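# Separate a phone from its case and set both down

## Task

Remove the phone from its case and leave the phone and the case resting on the table with a gap of at least one finger's width between them; the result only counts if both stay put without the robot supporting them, and the grippers must release and back away afterwards.

## Robot and tools

Robot: two arms, left_arm and right_arm, each ending in a two-finger gripper. The fingers extend along the gripper's own +z axis and close along its y axis. The reported hand point sits between the finger pads, roughly 1 cm short of the fingertips.

Frame: a single scene frame for both arms. Its origin lies on the tabletop midway between the arms; +z is up, +x reaches out across the table, and left_arm stands on the +y side. The arm names do not tell you which side of a picture an arm appears on. Positions are in metres; orientations are quaternions written w first (qw, qx, qy, qz). Reported hand positions can be a little wrong, more so when an arm is stretched far.

The row format (used by every moving call): exactly 16 plain numbers in one flat list covering both arms, left_arm first: x, y, z, qw, qx, qy, qz, opening, then the same eight for right_arm. x, y, z and the quaternion are an absolute pose target for that gripper in the scene frame, not an offset. opening runs from -1 (closed) to +1 (fully open, 0.093 m). Both arms must always be filled in; an arm meant to stay still should get the exact pose and opening from the last result before it stopped, repeated each call, rather than a freshly read quaternion that may have drifted.

Tools:
- execute_actions {"actions": [...], "pictures": bool}. An empty list only reports the state. One action {"rows": [[16 numbers], ...], "steps": n} plays up to 15 rows, one per control step of 1/30 s (n at most 15, default 15; the final row repeats if rows run out). A wait {"steps": n} (n up to 300) sends nothing and returns once n steps have elapsed since the previous result, your thinking time included. A target more than 0.6 m from the arm's last reported position along any gripper axis gets the whole call rejected, and nothing is sent.
- move {"target": [16 numbers], "speed": m/s}. Drives each gripper along a straight line toward its absolute pose; both paths finish together, lasting 0.5 to 10 s (cut off at 10 s). speed is 0.002 to 0.5, default 0.25; rotation is capped at twice that in rad/s. Openings are applied at the start. Paths ignore obstacles and the other arm; grippers lag, wander and can overshoot the speed near full reach. The result adds a "move:" line with the outcome (done, off_target, moving, held, fault), any limits (paced = pose clipped; held = a check blocked some steps, after which the arm may jump fast), and each gripper's distance to its target. If only one arm is named, the other finished fine.
- wait {"seconds": 0 to 10}: lets time pass with no new command.
- zoom_image {"camera", "region": [x0, y0, x1, y1]}: enlarges part of the latest image from cam_head_left, cam_head_right, cam_high, cam_left_wrist or cam_right_wrist (all 504x504), pixels from the top-left, region no bigger than 504 by 504.
- finished_scene {"scene": n}: ends and grades the current scene; irreversible.

Control behaviour: each step, the commanded pose is limited to 70 mm and 16 degrees away from the measured one, then solved by damped inverse kinematics, favouring position over orientation. After an action the arm only continues to its last clipped pose, so distant goals need several calls. Joint friction may leave the hand up to about 31 mm off, and very small commands may do nothing. Elbows never fully straighten. Joint limits (rad): waist -2.618 to 3.054, shoulder 0 to 3.142, elbow 0 to 3.142, wrist pitch -1.571 to 1.571, wrist yaw -1.571 to 1.571, wrist roll -2.094 to 2.094.

Results: the state line lists left_arm and right_arm poses. grip_measured is the finger motor on the -1..+1 scale; pads close at about -0.94 and every mm of object width adds about 0.0208, with a fixed per-gripper bias up to 0.02. On contact the fingers stop but the motor keeps heading to your number, so a value well below the object's width reading squeezes harder (force capped around 50-62 N per pad, less on parts under about 5 mm). Keep resending the closing number to hold. The last entry of each Joint positions list is the opening in metres, true only when nothing blocks the fingers. "pose unreachable" means a clearance check altered or stopped a command for the named arm; HELD marks steps not sent. A "Hand target" line shows where the controller is currently steering. FAULT and OVER-TEMPERATURE FAULT lines mean an arm stopped; MOTOR HOT warns from 75 °C, 90 °C halts the arm for 10 s, 100 °C makes it drop. Holding loads heats motors, even while you think.



Avoid: knocking or placing rigid objects off the table, dropping or slipping objects, fast impacts, pressing far past contact, and letting the arms collide or push on each other. Objects may occasionally get a small outside nudge. Before finishing, open both grippers and lift them away so neither item relies on the robot.

Each tool is called after "Request:" by a JSON object that holds its "api" and its "payload".

## Session

Request:
{"api": "execute_actions", "payload": {"actions": []}}

Scene clock: 0.00 s of 4200.00 s.
left_arm: end_effector_position=(+0.0363, +0.6186, +0.2480) grip_measured=+1.000 end_effector_quat_wxyz=(-0.102, -0.017, +0.881, +0.462) | right_arm: end_effector_position=(+0.4151, +0.0680, +0.1166) grip_measured=+0.985 end_effector_quat_wxyz=(+0.185, +0.502, +0.814, +0.226)
Joint positions: left_arm=[ 1.281  1.234  1.092 -0.532 -0.483  1.413  0.093] | right_arm=[ 0.688  1.986  1.604 -0.64   0.238  1.805  0.092]
Joint velocities: left_arm=[-0.027 -0.002  0.007 -0.007  0.081  0.051  0.   ] | right_arm=[-0.022  0.022 -0.012 -0.037 -0.007  0.007 -0.   ]
Motor temperatures (°C, as the motors report them): left_arm=[26 48 38 28 23 25] | right_arm=[26 43 34 27 23 26]
Hand target (left_arm): +0.036, +0.619, +0.248; -0.102, -0.017, +0.881, +0.462
Hand target (right_arm): +0.415, +0.068, +0.117; +0.185, +0.502, +0.814, +0.226
camera_calibration (this result's frames):
cam_left_wrist: T_world_to_cam=[[-0.0585506, -0.582536, -0.810693, 0.563032], [-0.807783, -0.449514, 0.381346, 0.257176], [-0.586566, 0.677192, -0.444243, -0.207337], [0, 0, 0, 1]] pos_world=[0.119092, 0.583998, 0.266265]
cam_right_wrist: T_world_to_cam=[[-0.727599, -0.412052, -0.548464, 0.390402], [-0.623266, 0.731089, 0.277576, 0.214806], [0.2866, 0.543803, -0.788758, 0.0229709], [0, 0, 0, 1]] pos_world=[0.411354, -0.00866833, 0.172615]

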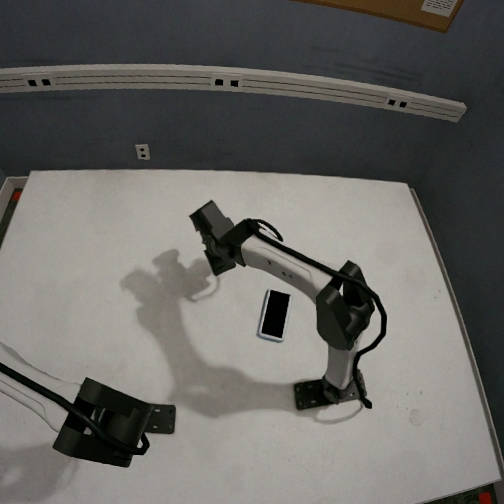

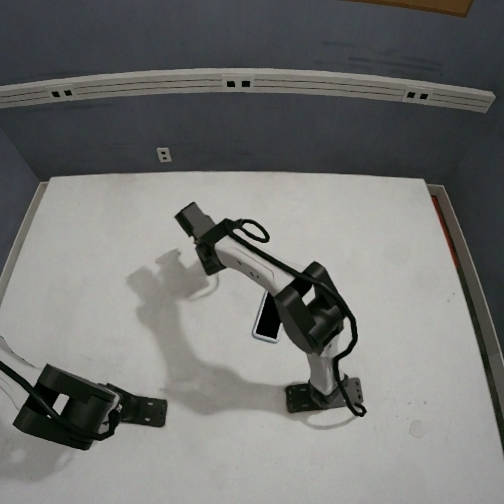

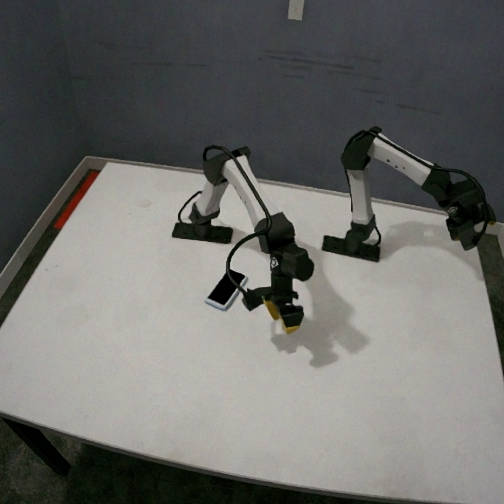

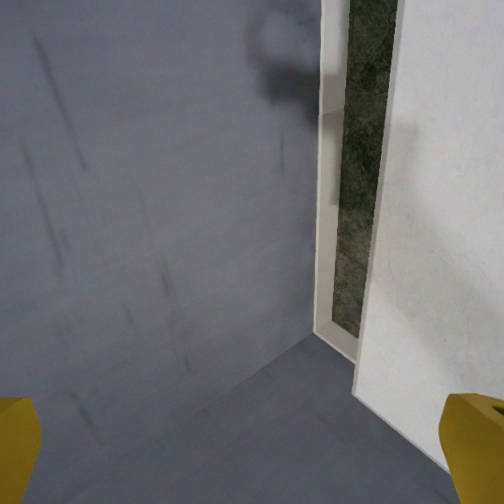

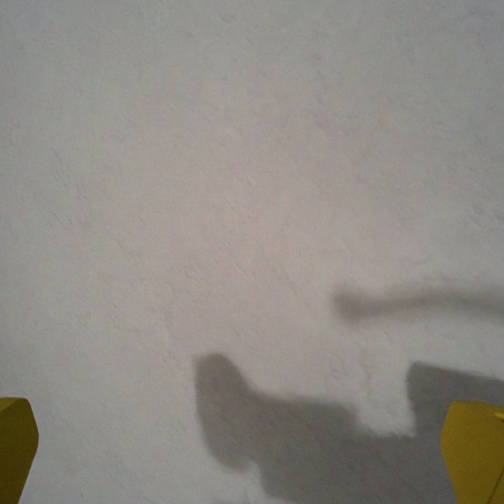

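Request:
{"api": "zoom_image", "payload": {"camera": "cam_head_left", "region": [230, 270, 320, 360]}}

Request:
{"api": "zoom_image", "payload": {"camera": "cam_high", "region": [185, 250, 275, 340]}}

Region (230, 270, 320, 360) of cam_head_left's 504x504 image, scaled by 5.600, with more detail than that image has.

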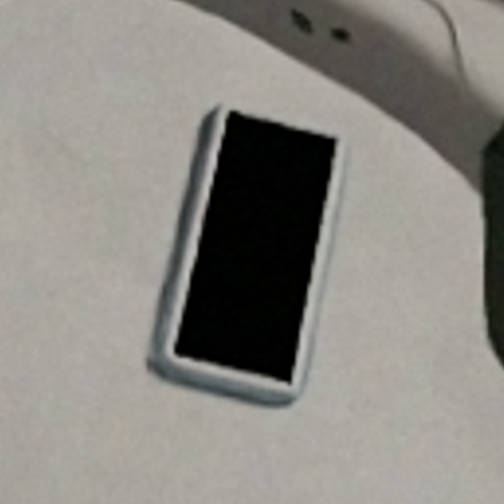

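Region (185, 250, 275, 340) of cam_high's 504x504 image, scaled by 5.600, with more detail than that image has.

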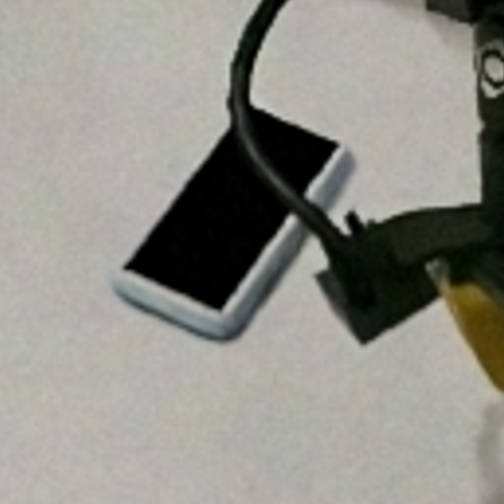

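Request:
{"api": "move", "payload": {"target": [0.27,0.26,0.16,0.40,0,0.917,0,1.0,0.283,-0.112,0.085,0,0.1444,0.9895,0,1.0], "speed": 0.25}}

Scene clock: 76.33 s of 4200.00 s.
left_arm: end_effector_position=(+0.2830, +0.2680, +0.1714) grip_measured=+1.000 end_effector_quat_wxyz=(+0.432, -0.002, +0.902, -0.005) | right_arm: end_effector_position=(+0.2928, -0.1050, +0.0865) grip_measured=+0.985 end_effector_quat_wxyz=(+0.012, +0.143, +0.990, +0.004)
Joint positions: left_arm=[ 0.147  0.909  0.675 -0.445  0.07   0.043  0.093] | right_arm=[ 0.427  1.681  1.253 -1.119  0.008  0.793  0.092]
Joint velocities: left_arm=[ 0.007 -0.012 -0.007 -0.007 -0.037 -0.037  0.   ] | right_arm=[ 0.002 -0.002 -0.017  0.007 -0.007 -0.066  0.001]
Motor temperatures (°C, as the motors report them): left_arm=[26 47 46 34 23 25] | right_arm=[26 61 42 30 23 26]
Hand target (left_arm): +0.279, +0.265, +0.158; +0.421, -0.001, +0.907, -0.006
Hand target (right_arm): +0.285, -0.114, +0.084; +0.002, +0.143, +0.990, -0.006
Off the commanded pose (left_arm): 0.019 m, 4 deg.
Off the commanded pose (right_arm): 0.012 m, 1 deg.
After step 90, 69.83 s passed at rest.
move: off_target (left_arm, right_arm)
camera_calibration (this result's frames):
cam_left_wrist: T_world_to_cam=[[-0.00778382, -0.999754, 0.0207831, 0.266113], [-0.895069, -0.00230116, -0.445922, 0.374789], [0.44586, -0.0220733, -0.89483, 0.113207], [0, 0, 0, 1]] pos_world=[0.287058, 0.269408, 0.262897]
cam_right_wrist: T_world_to_cam=[[-0.264315, -0.964416, -0.00623992, -0.02698], [-0.882228, 0.239166, 0.405552, 0.28654], [-0.389629, 0.112698, -0.914051, 0.291902], [0, 0, 0, 1]] pos_world=[0.359396, -0.127448, 0.150438]

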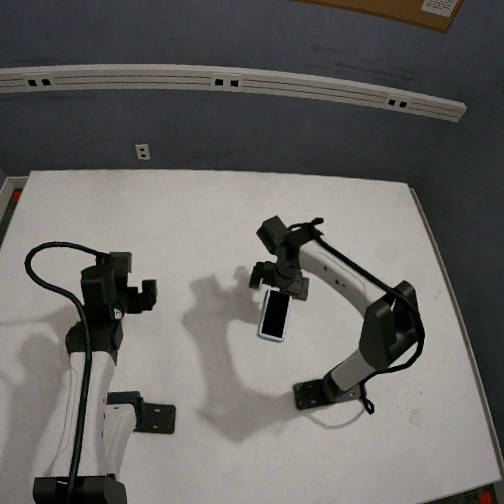

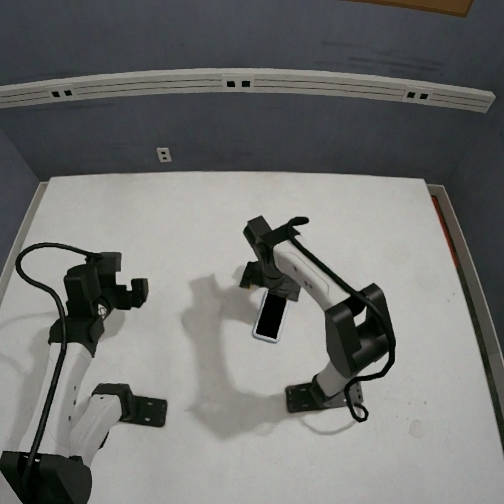

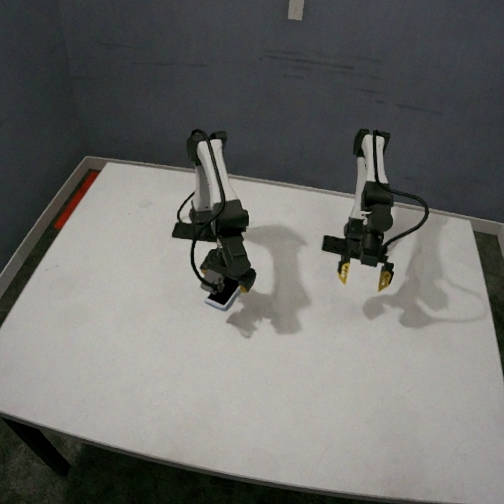

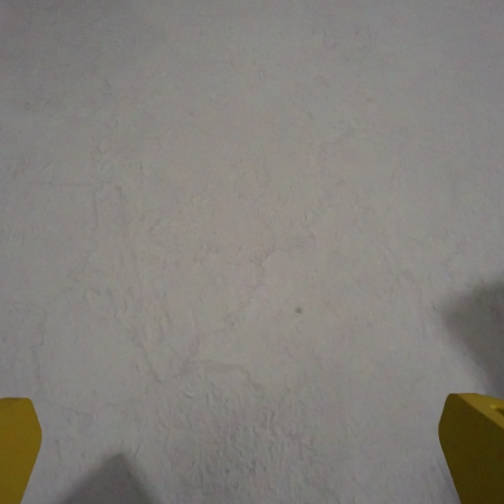

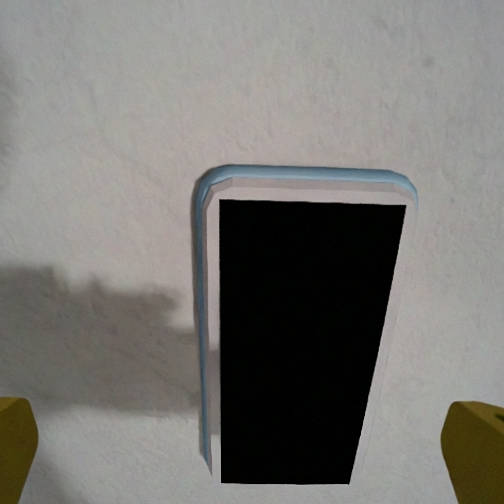

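Request:
{"api": "move", "payload": {"target": [0.27,0.26,0.16,0.40,0,0.917,0,1.0,0.268,-0.133,0.04,0,0.1469,0.9892,0,1.0], "speed": 0.06}}

Scene clock: 90.50 s of 4200.00 s.
left_arm: end_effector_position=(+0.2752, +0.2623, +0.1617) grip_measured=+1.000 end_effector_quat_wxyz=(+0.408, -0.001, +0.913, -0.001) | right_arm: end_effector_position=(+0.2708, -0.1304, +0.0419) grip_measured=+0.985 end_effector_quat_wxyz=(+0.000, +0.147, +0.989, -0.005)
Joint positions: left_arm=[ 0.107  0.909  0.675 -0.497  0.031  0.025  0.093] | right_arm=[ 0.385  1.639  1.023 -0.96   0.008  0.759  0.092]
Joint velocities: left_arm=[-0.007  0.002  0.002 -0.007 -0.022  0.007  0.   ] | right_arm=[-0.007  0.002 -0.002  0.051 -0.022 -0.066 -0.   ]
Motor temperatures (°C, as the motors report them): left_arm=[26 45 45 35 23 25] | right_arm=[26 59 40 29 23 26]
Hand target (left_arm): +0.271, +0.260, +0.160; +0.400, +0.000, +0.916, -0.001
Hand target (right_arm): +0.268, -0.133, +0.040; +0.000, +0.147, +0.989, -0.001
Off the commanded pose (left_arm): 0.006 m, 1 deg.
Off the commanded pose (right_arm): 0.004 m, 1 deg.
After step 90, 9.70 s passed at rest.
move: done
camera_calibration (this result's frames):
cam_left_wrist: T_world_to_cam=[[-0.0054406, -0.9999, 0.0130422, 0.261167], [-0.91743, -0.000198105, -0.397898, 0.361271], [0.397861, -0.0141301, -0.917337, 0.122649], [0, 0, 0, 1]] pos_world=[0.284064, 0.262946, 0.252853]
cam_right_wrist: T_world_to_cam=[[-0.272297, -0.96211, 0.0140853, -0.055908], [-0.869485, 0.252299, 0.424665, 0.288737], [-0.412128, 0.103388, -0.905241, 0.249956], [0, 0, 0, 1]] pos_world=[0.338843, -0.15248, 0.104441]

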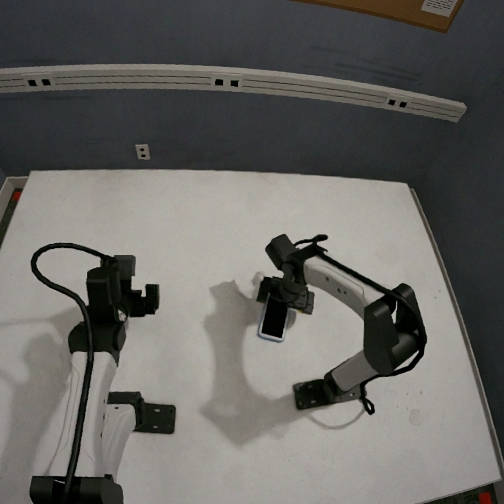

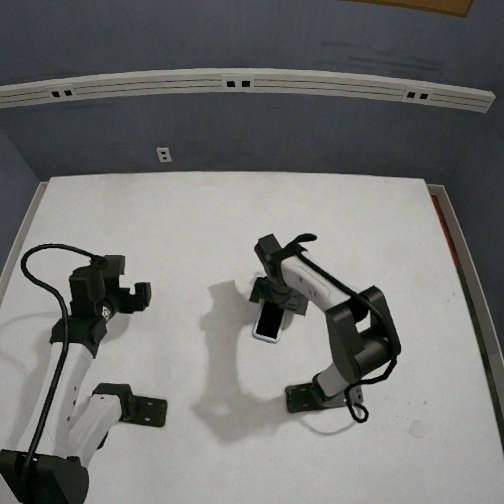

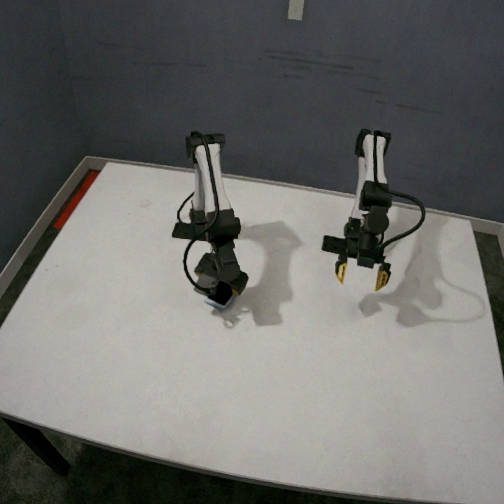

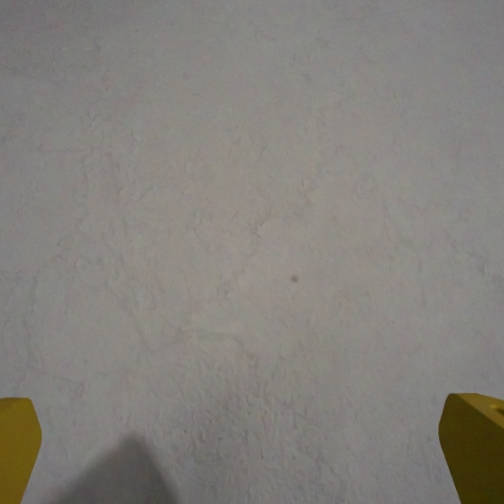

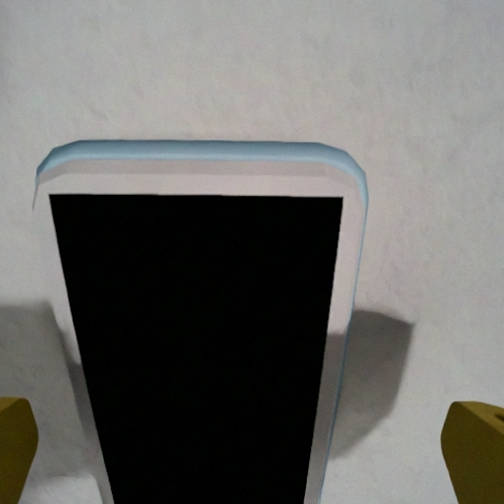

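Request:
{"api": "move", "payload": {"target": [0.27,0.26,0.16,0.40,0,0.917,0,1.0,0.2755,-0.115,0.034,0,0.1469,0.9892,0,1.0], "speed": 0.03}}

Scene clock: 96.23 s of 4200.00 s.
left_arm: end_effector_position=(+0.2747, +0.2626, +0.1611) grip_measured=+1.000 end_effector_quat_wxyz=(+0.407, -0.002, +0.914, +0.000) | right_arm: end_effector_position=(+0.2699, -0.1224, +0.0342) grip_measured=+0.985 end_effector_quat_wxyz=(-0.004, +0.146, +0.989, -0.007)
Joint positions: left_arm=[ 0.107  0.909  0.675 -0.5    0.029  0.024  0.093] | right_arm=[ 0.412  1.669  1.023 -0.939  0.006  0.785  0.092]
Joint velocities: left_arm=[-0.007 -0.007  0.007  0.022 -0.007 -0.051  0.   ] | right_arm=[ 0.017 -0.012 -0.007  0.022 -0.007  0.022  0.002]
Motor temperatures (°C, as the motors report them): left_arm=[26 45 45 35 23 25] | right_arm=[26 58 40 28 23 26]
Hand target (left_arm): +0.270, +0.260, +0.160; +0.400, +0.000, +0.917, -0.000
Hand target (right_arm): +0.275, -0.115, +0.034; -0.000, +0.147, +0.989, +0.000
Off the commanded pose (left_arm): 0.005 m, 1 deg.
Off the commanded pose (right_arm): 0.009 m, 1 deg.
After step 90, 1.87 s passed at rest.
move: done
camera_calibration (this result's frames):
cam_left_wrist: T_world_to_cam=[[-0.00372814, -0.999919, 0.0121898, 0.261145], [-0.918658, -0.00139084, -0.395052, 0.360783], [0.395037, -0.0126711, -0.918578, 0.122934], [0, 0, 0, 1]] pos_world=[0.283846, 0.263183, 0.252269]
cam_right_wrist: T_world_to_cam=[[-0.271433, -0.962264, 0.019294, -0.048786], [-0.866016, 0.252932, 0.431324, 0.28807], [-0.419928, 0.100367, -0.901991, 0.24342], [0, 0, 0, 1]] pos_world=[0.33845, -0.144238, 0.0962528]

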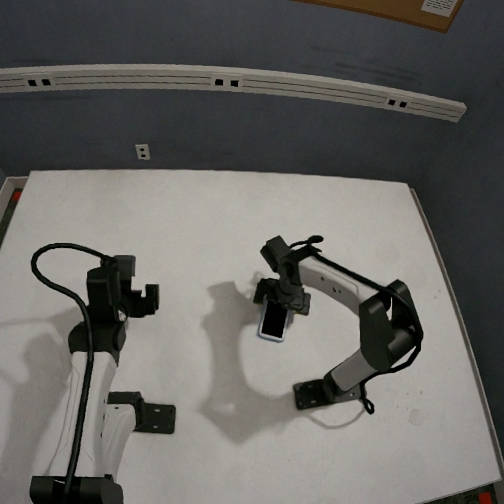

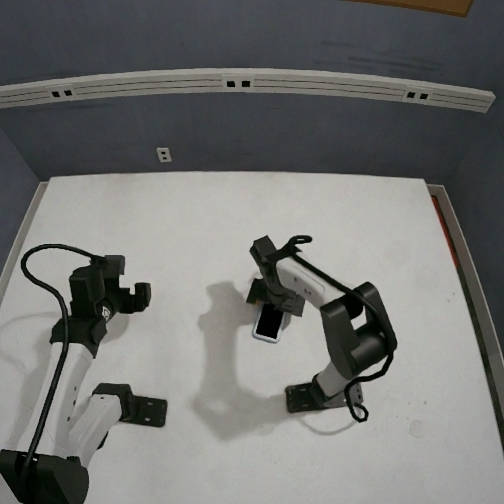

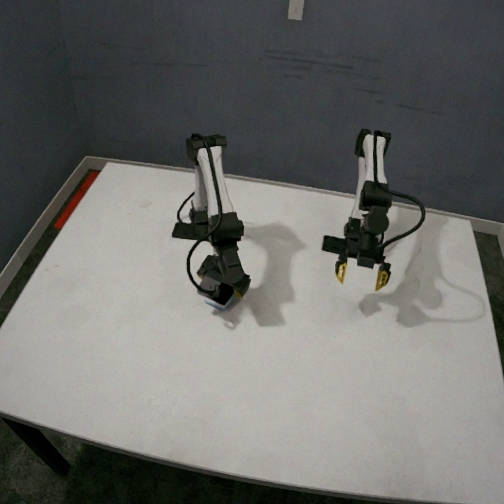

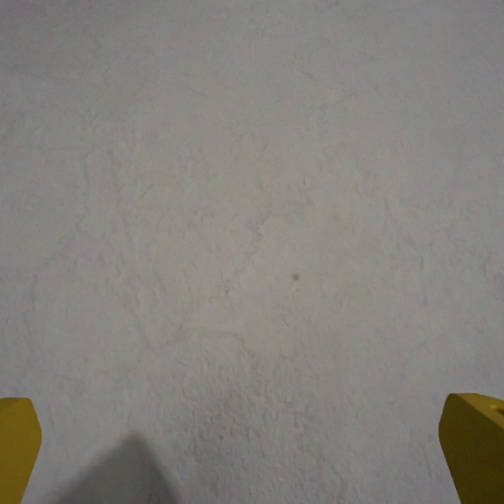

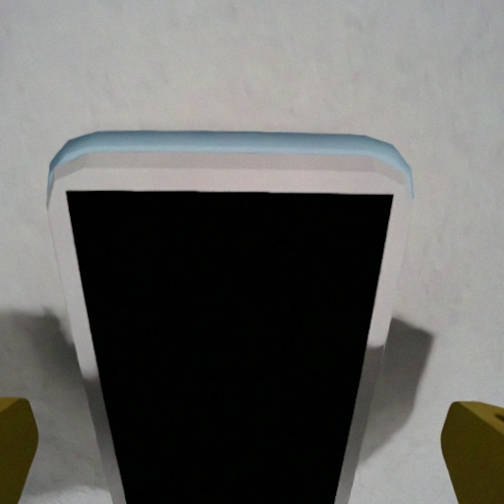

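Request:
{"api": "move", "payload": {"target": [0.27,0.26,0.16,0.40,0,0.917,0,1.0,0.272,-0.119,0.010,0,0.1469,0.9892,0,1.0], "speed": 0.025}}

Scene clock: 101.80 s of 4200.00 s.
left_arm: end_effector_position=(+0.2746, +0.2627, +0.1611) grip_measured=+1.000 end_effector_quat_wxyz=(+0.406, -0.002, +0.914, +0.000) | right_arm: end_effector_position=(+0.2790, -0.1175, +0.0203) grip_measured=+0.985 end_effector_quat_wxyz=(+0.013, +0.147, +0.989, +0.006)
Joint positions: left_arm=[ 0.107  0.909  0.675 -0.5    0.028  0.024  0.093] | right_arm=[ 0.412  1.693  0.989 -0.839  0.006  0.787  0.092]
Joint velocities: left_arm=[-0.007 -0.022 -0.002  0.022  0.007 -0.051  0.   ] | right_arm=[ 0.012  0.012 -0.002 -0.066  0.007  0.007 -0.   ]
Motor temperatures (°C, as the motors report them): left_arm=[26 45 46 35 23 25] | right_arm=[26 57 40 28 23 26]
Hand target (left_arm): +0.270, +0.260, +0.160; +0.400, +0.000, +0.916, -0.000
Hand target (right_arm): +0.272, -0.119, +0.010; -0.000, +0.147, +0.989, -0.000
Off the commanded pose (left_arm): 0.005 m, 1 deg.
Off the commanded pose (right_arm): 0.013 m, 2 deg.
After step 90, 1.23 s passed at rest.
move: off_target (right_arm)
camera_calibration (this result's frames):
cam_left_wrist: T_world_to_cam=[[-0.00315682, -0.999927, 0.0116961, 0.261196], [-0.918816, -0.00171586, -0.394683, 0.360765], [0.394674, -0.0119925, -0.918743, 0.122844], [0, 0, 0, 1]] pos_world=[0.283818, 0.263269, 0.252195]
cam_right_wrist: T_world_to_cam=[[-0.273073, -0.96194, -0.010106, -0.0402797], [-0.881228, 0.24592, 0.403684, 0.304679], [-0.385834, 0.119141, -0.914843, 0.227185], [0, 0, 0, 1]] pos_world=[0.345148, -0.14074, 0.0844377]

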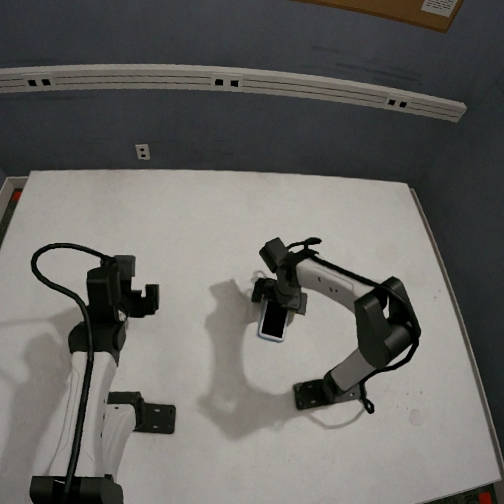

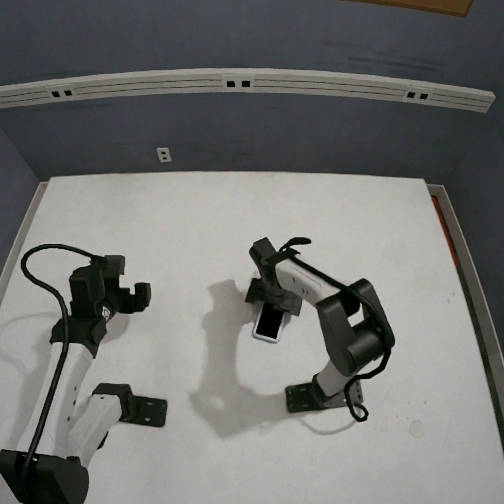

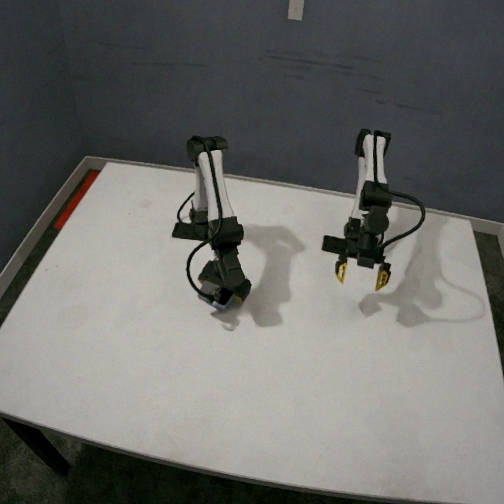

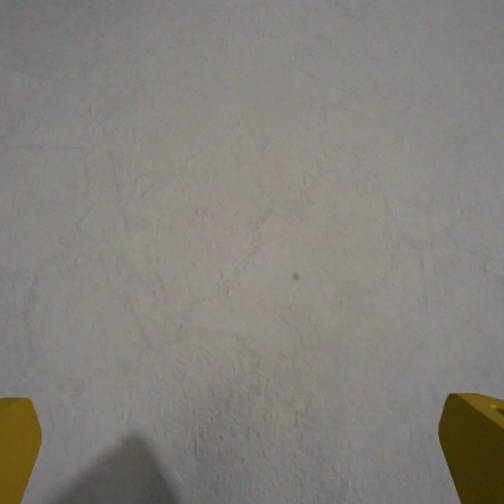

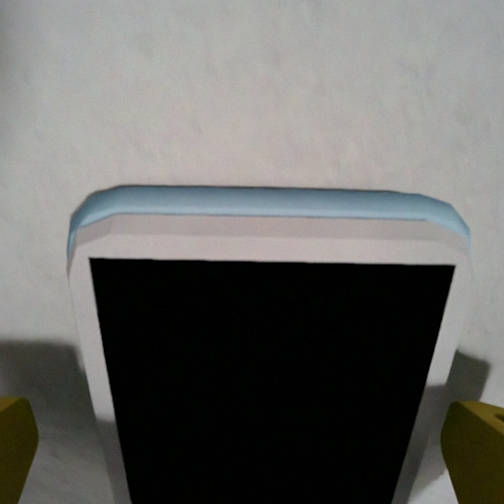

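Request:
{"api": "move", "payload": {"target": [0.27,0.26,0.16,0.40,0,0.917,0,1.0,0.266,-0.128,0.008,0,0.1469,0.9892,0,1.0], "speed": 0.02}}

Scene clock: 109.20 s of 4200.00 s.
left_arm: end_effector_position=(+0.2746, +0.2627, +0.1610) grip_measured=+1.000 end_effector_quat_wxyz=(+0.406, -0.002, +0.914, +0.000) | right_arm: end_effector_position=(+0.2695, -0.1235, +0.0112) grip_measured=+0.985 end_effector_quat_wxyz=(+0.002, +0.146, +0.989, -0.001)
Joint positions: left_arm=[ 0.107  0.909  0.675 -0.501  0.028  0.024  0.093] | right_arm=[ 0.407  1.693  0.948 -0.825  0.004  0.779  0.092]
Joint velocities: left_arm=[ 0.007 -0.007 -0.002  0.007  0.007 -0.051  0.   ] | right_arm=[ 0.002 -0.002 -0.002 -0.007 -0.081 -0.081 -0.002]
Motor temperatures (°C, as the motors report them): left_arm=[26 44 46 35 23 25] | right_arm=[26 55 40 28 23 26]
Hand target (left_arm): +0.270, +0.260, +0.160; +0.400, +0.000, +0.917, -0.000
Hand target (right_arm): +0.266, -0.128, +0.008; -0.000, +0.147, +0.989, -0.001
Off the commanded pose (left_arm): 0.005 m, 1 deg.
Off the commanded pose (right_arm): 0.007 m, 0 deg.
After step 90, 3.13 s passed at rest.
move: done
camera_calibration (this result's frames):
cam_left_wrist: T_world_to_cam=[[-0.00289684, -0.999924, 0.011996, 0.261074], [-0.918965, -0.00206848, -0.394333, 0.360759], [0.394328, -0.0121662, -0.918889, 0.122969], [0, 0, 0, 1]] pos_world=[0.283791, 0.263296, 0.252122]
cam_right_wrist: T_world_to_cam=[[-0.270514, -0.962694, 0.00655856, -0.0496969], [-0.87186, 0.247868, 0.422401, 0.299055], [-0.408268, 0.108547, -0.906386, 0.22057], [0, 0, 0, 1]] pos_world=[0.337342, -0.145911, 0.0739262]

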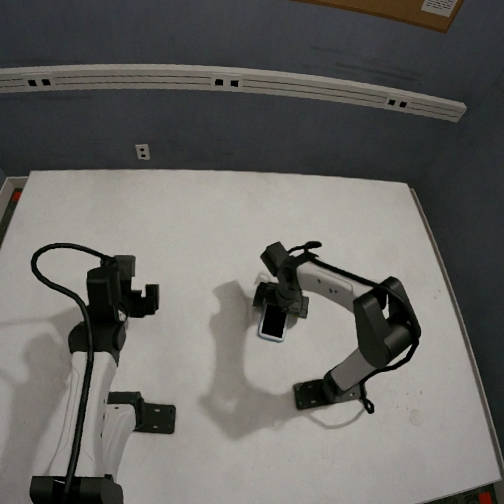

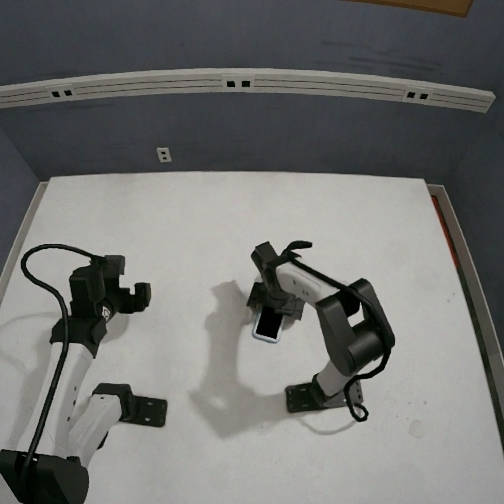

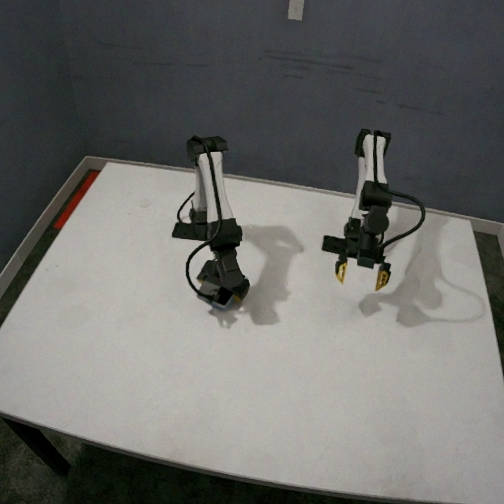

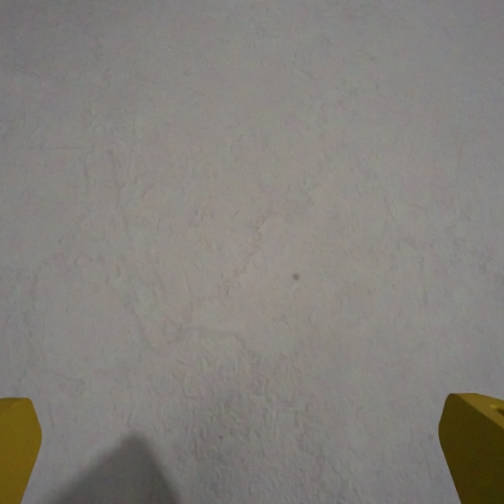

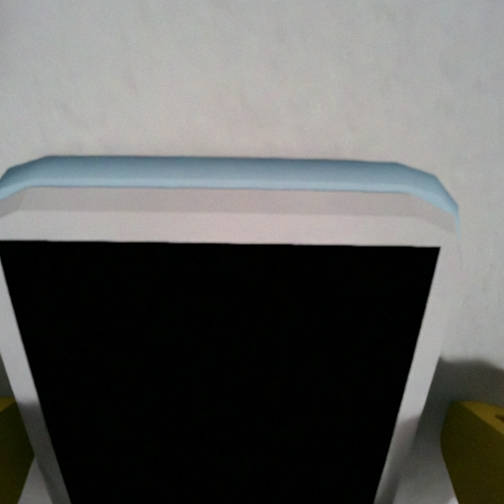

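Request:
{"api": "execute_actions", "payload": {"actions": [{"rows":[[0.27,0.26,0.16,0.40,0,0.917,0,1.0,0.268,-0.125,0.010,0,0.1469,0.9892,0,0.9],[0.27,0.26,0.16,0.40,0,0.917,0,1.0,0.268,-0.125,0.010,0,0.1469,0.9892,0,0.85],[0.27,0.26,0.16,0.40,0,0.917,0,1.0,0.268,-0.125,0.010,0,0.1469,0.9892,0,0.8],[0.27,0.26,0.16,0.40,0,0.917,0,1.0,0.268,-0.125,0.010,0,0.1469,0.9892,0,0.76],[0.27,0.26,0.16,0.40,0,0.917,0,1.0,0.268,-0.125,0.010,0,0.1469,0.9892,0,0.72],[0.27,0.26,0.16,0.40,0,0.917,0,1.0,0.268,-0.125,0.010,0,0.1469,0.9892,0,0.69],[0.27,0.26,0.16,0.40,0,0.917,0,1.0,0.268,-0.125,0.010,0,0.1469,0.9892,0,0.66],[0.27,0.26,0.16,0.40,0,0.917,0,1.0,0.268,-0.125,0.010,0,0.1469,0.9892,0,0.63],[0.27,0.26,0.16,0.40,0,0.917,0,1.0,0.268,-0.125,0.010,0,0.1469,0.9892,0,0.60],[0.27,0.26,0.16,0.40,0,0.917,0,1.0,0.268,-0.125,0.010,0,0.1469,0.9892,0,0.57],[0.27,0.26,0.16,0.40,0,0.917,0,1.0,0.268,-0.125,0.010,0,0.1469,0.9892,0,0.54],[0.27,0.26,0.16,0.40,0,0.917,0,1.0,0.268,-0.125,0.010,0,0.1469,0.9892,0,0.51],[0.27,0.26,0.16,0.40,0,0.917,0,1.0,0.268,-0.125,0.010,0,0.1469,0.9892,0,0.48]],"steps":15}]}}

Scene clock: 118.53 s of 4200.00 s.
left_arm: end_effector_position=(+0.2746, +0.2627, +0.1610) grip_measured=+1.000 end_effector_quat_wxyz=(+0.406, -0.002, +0.914, +0.000) | right_arm: end_effector_position=(+0.2704, -0.1224, +0.0118) grip_measured=+0.489 end_effector_quat_wxyz=(+0.003, +0.145, +0.989, +0.002)
Joint positions: left_arm=[ 0.107  0.909  0.675 -0.501  0.028  0.024  0.093] | right_arm=[ 0.407  1.691  0.948 -0.82   0.001  0.779  0.069]
Joint velocities: left_arm=[-0.017  0.012 -0.007 -0.037  0.022  0.007  0.   ] | right_arm=[-0.017 -0.012 -0.002 -0.022  0.066  0.007 -0.001]
Motor temperatures (°C, as the motors report them): left_arm=[26 44 46 35 23 25] | right_arm=[26 55 39 28 23 26]
Hand target (left_arm): +0.270, +0.260, +0.160; +0.400, +0.000, +0.917, -0.000
Hand target (right_arm): +0.268, -0.125, +0.010; +0.000, +0.147, +0.989, -0.000
Off the commanded pose (left_arm): 0.005 m, 1 deg.
Off the commanded pose (right_arm): 0.004 m, 0 deg.
Steps of this call (steps 1 to 90: nothing new was sent; then 5.83 s passed at rest; steps 91 to 105: all 15 steps of this action). Readings (end_effector_position):
91: left_arm (+0.2746, +0.2627, +0.1610) | right_arm (+0.2695, -0.1235, +0.0112)
92: left_arm (+0.2746, +0.2627, +0.1610) | right_arm (+0.2695, -0.1235, +0.0112)
94: left_arm (+0.2746, +0.2627, +0.1610) | right_arm (+0.2695, -0.1235, +0.0112)
98: left_arm (+0.2746, +0.2627, +0.1610) | right_arm (+0.2704, -0.1223, +0.0112)
105: the state above
camera_calibration (this result's frames):
cam_left_wrist: T_world_to_cam=[[-0.00289684, -0.999924, 0.011996, 0.261074], [-0.918965, -0.00206848, -0.394333, 0.360759], [0.394328, -0.0121662, -0.918889, 0.122969], [0, 0, 0, 1]] pos_world=[0.283791, 0.263296, 0.252122]
cam_right_wrist: T_world_to_cam=[[-0.269777, -0.962923, -0.000394178, -0.0485653], [-0.87379, 0.244633, 0.420292, 0.299415], [-0.404612, 0.113729, -0.907389, 0.22098], [0, 0, 0, 1]] pos_world=[0.337936, -0.145143, 0.0746534]

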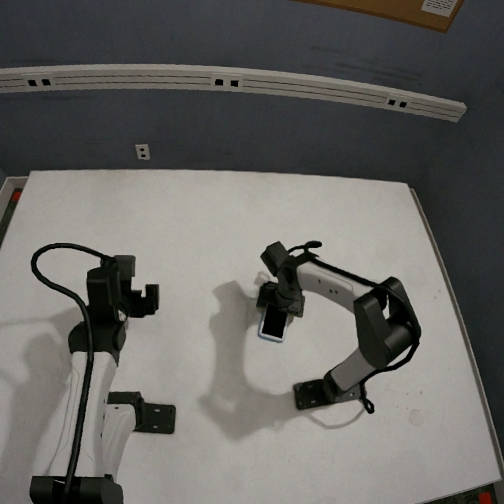

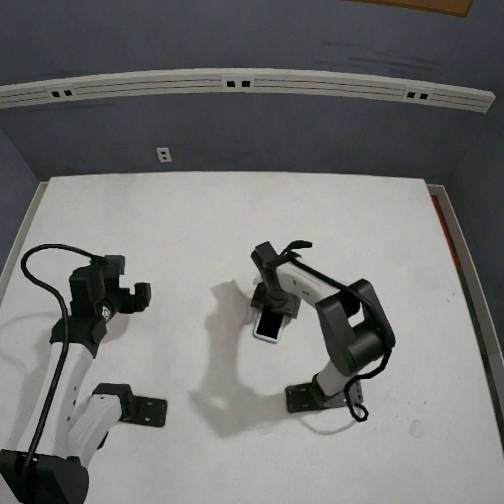

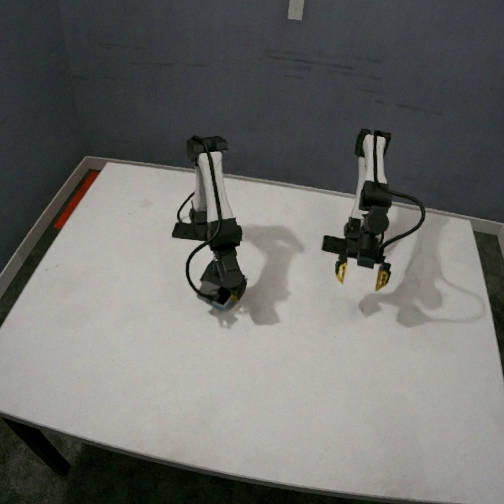

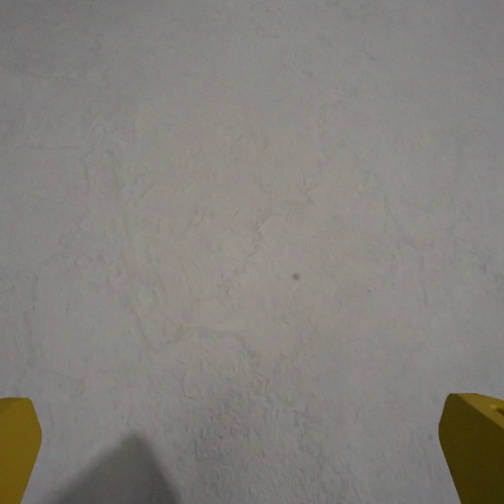

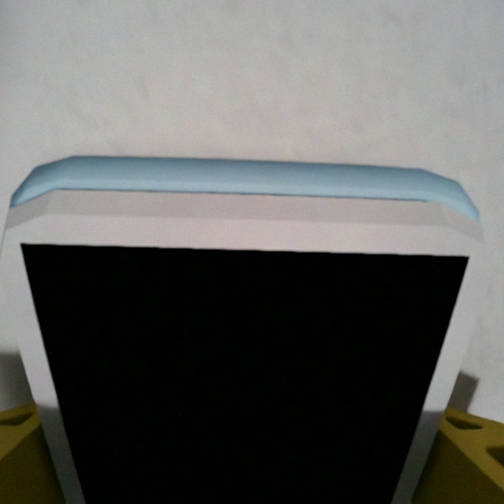

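Request:
{"api": "move", "payload": {"target": [0.27,0.26,0.16,0.40,0,0.917,0,1.0,0.270,-0.122,0.04,0,0.1469,0.9892,0,0.48], "speed": 0.04}}

Request:
{"api": "move", "payload": {"target": [0.365,0.19,0.09,-0.0999,-0.7292,0.6682,-0.1090,1.0,0.372,0.005,0.04,0,0.6756,0.7373,0,0.48], "speed": 0.2}}

Scene clock: 127.17 s of 4200.00 s.
left_arm: end_effector_position=(+0.2746, +0.2627, +0.1610) grip_measured=+1.000 end_effector_quat_wxyz=(+0.406, -0.002, +0.914, +0.000) | right_arm: end_effector_position=(+0.2664, -0.1245, +0.0300) grip_measured=+0.488 end_effector_quat_wxyz=(-0.007, +0.145, +0.989, -0.006)
Joint positions: left_arm=[ 0.107  0.909  0.675 -0.501  0.028  0.024  0.093] | right_arm=[ 0.407  1.665  1.    -0.925  0.001  0.779  0.069]
Joint velocities: left_arm=[-0.002 -0.007 -0.007 -0.022 -0.081 -0.007  0.   ] | right_arm=[ 0.007  0.012  0.007  0.022  0.007 -0.066 -0.   ]
Motor temperatures (°C, as the motors report them): left_arm=[26 44 47 35 23 25] | right_arm=[26 54 39 28 23 26]
Hand target (left_arm): +0.270, +0.260, +0.160; +0.400, +0.000, +0.917, -0.000
Hand target (right_arm): +0.270, -0.122, +0.040; +0.000, +0.147, +0.989, +0.000
Off the commanded pose (left_arm): 0.005 m, 1 deg.
Off the commanded pose (right_arm): 0.011 m, 1 deg.
After step 90, 4.47 s passed at rest.
move: off_target (right_arm)
camera_calibration (this result's frames):
cam_left_wrist: T_world_to_cam=[[-0.00289684, -0.999924, 0.011996, 0.261074], [-0.918965, -0.00206848, -0.394333, 0.360759], [0.394328, -0.0121662, -0.918889, 0.122969], [0, 0, 0, 1]] pos_world=[0.283791, 0.263296, 0.252122]
cam_right_wrist: T_world_to_cam=[[-0.269563, -0.96281, 0.0182589, -0.0522913], [-0.863516, 0.250069, 0.437956, 0.286175], [-0.426234, 0.10229, -0.898811, 0.240211], [0, 0, 0, 1]] pos_world=[0.335407, -0.146481, 0.0915272]

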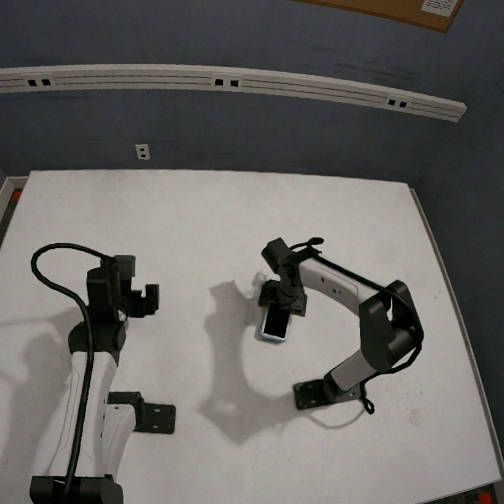

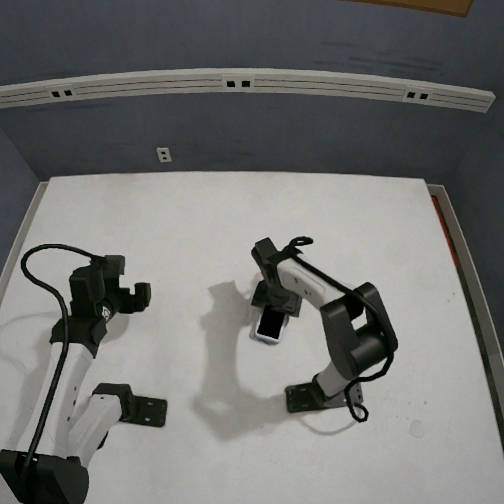

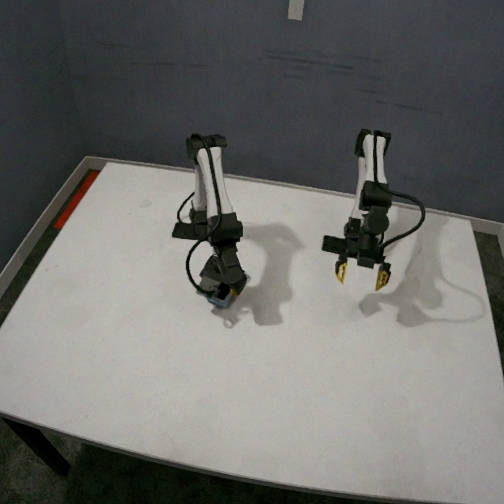

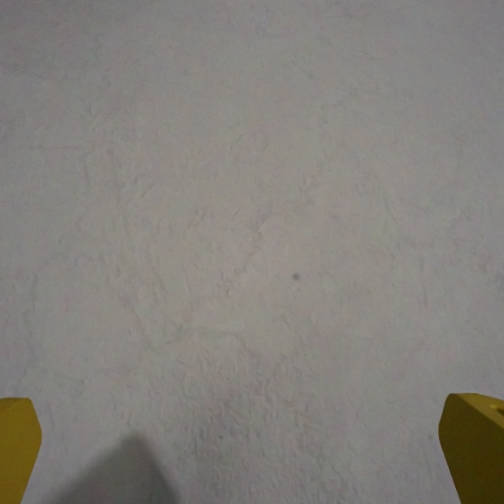

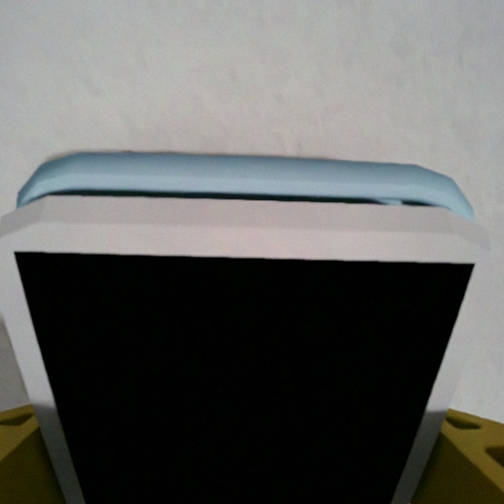

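Scene clock: 132.47 s of 4200.00 s.
left_arm: end_effector_position=(+0.3674, +0.1875, +0.0897) grip_measured=+1.000 end_effector_quat_wxyz=(+0.092, +0.716, -0.682, +0.118) | right_arm: end_effector_position=(+0.3708, -0.0004, +0.0368) grip_measured=+0.487 end_effector_quat_wxyz=(+0.000, +0.670, +0.742, -0.000)
Joint positions: left_arm=[ 0.017  1.965  1.594 -1.139  0.295 -1.679  0.093] | right_arm=[ 0.551  2.208  1.782 -1.146  0.001  2.099  0.069]
Joint velocities: left_arm=[ 0.017 -0.012 -0.007  0.022 -0.022 -0.007  0.   ] | right_arm=[-0.022 -0.007 -0.012  0.007 -0.022  0.022 -0.   ]
Motor temperatures (°C, as the motors report them): left_arm=[26 44 47 34 23 25] | right_arm=[26 54 40 28 23 26]
Hand target (left_arm): +0.369, +0.191, +0.087; +0.102, +0.723, -0.673, +0.114
Hand target (right_arm): +0.371, +0.006, +0.040; -0.003, +0.671, +0.742, +0.002
Off the commanded pose (left_arm): 0.003 m, 3 deg.
Off the commanded pose (right_arm): 0.006 m, 1 deg.
joint sent to its limit (right arm) — the command would take joint 6 (wrist roll) past its upper limit, so that joint was sent only as far as its limit.
move: off_target (left_arm)
camera_calibration (this result's frames):
cam_left_wrist: T_world_to_cam=[[0.99738, 0.0607379, 0.0392871, -0.381826], [0.0190542, -0.74453, 0.667317, 0.117201], [0.0697818, -0.66482, -0.743737, 0.245838], [0, 0, 0, 1]] pos_world=[0.361437, 0.273889, 0.11963]
cam_right_wrist: T_world_to_cam=[[-0.992701, -0.1205, 0.00496564, 0.364206], [-0.106976, 0.898806, 0.425094, 0.0625811], [-0.0556868, 0.42146, -0.905136, 0.141055], [0, 0, 0, 1]] pos_world=[0.376098, -0.0718105, 0.0992624]

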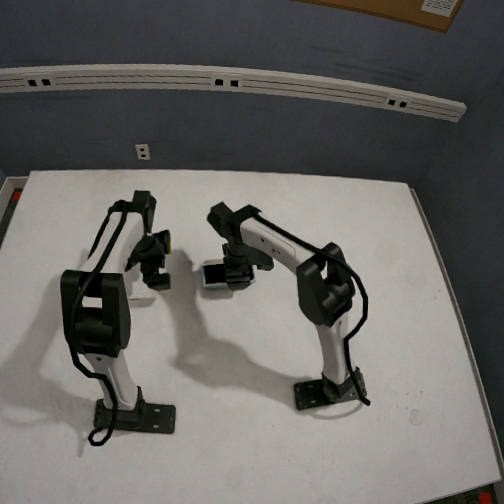

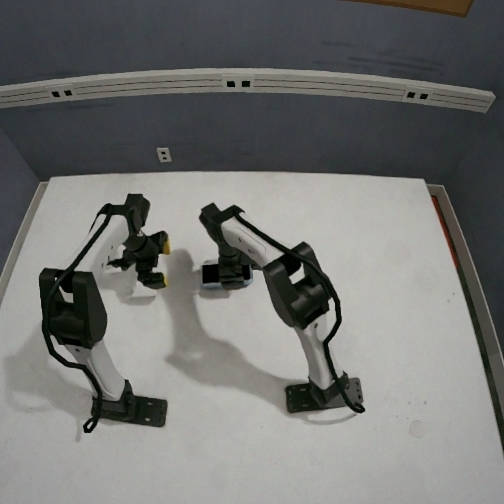

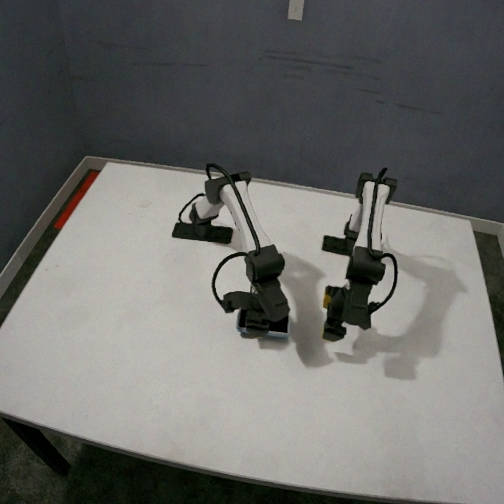

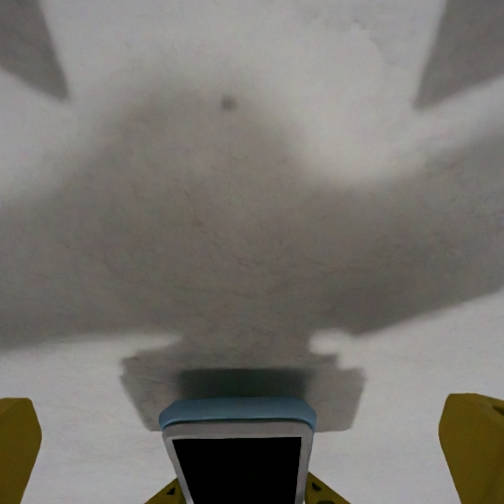

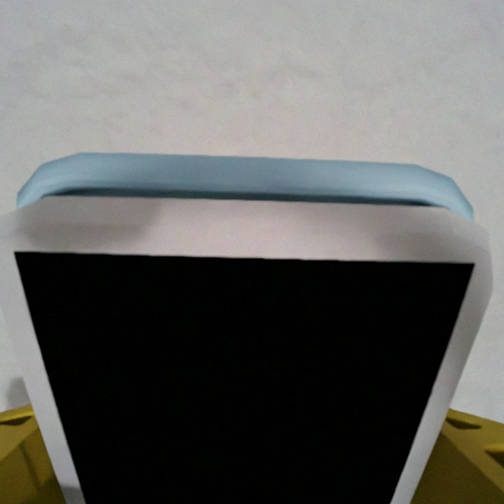

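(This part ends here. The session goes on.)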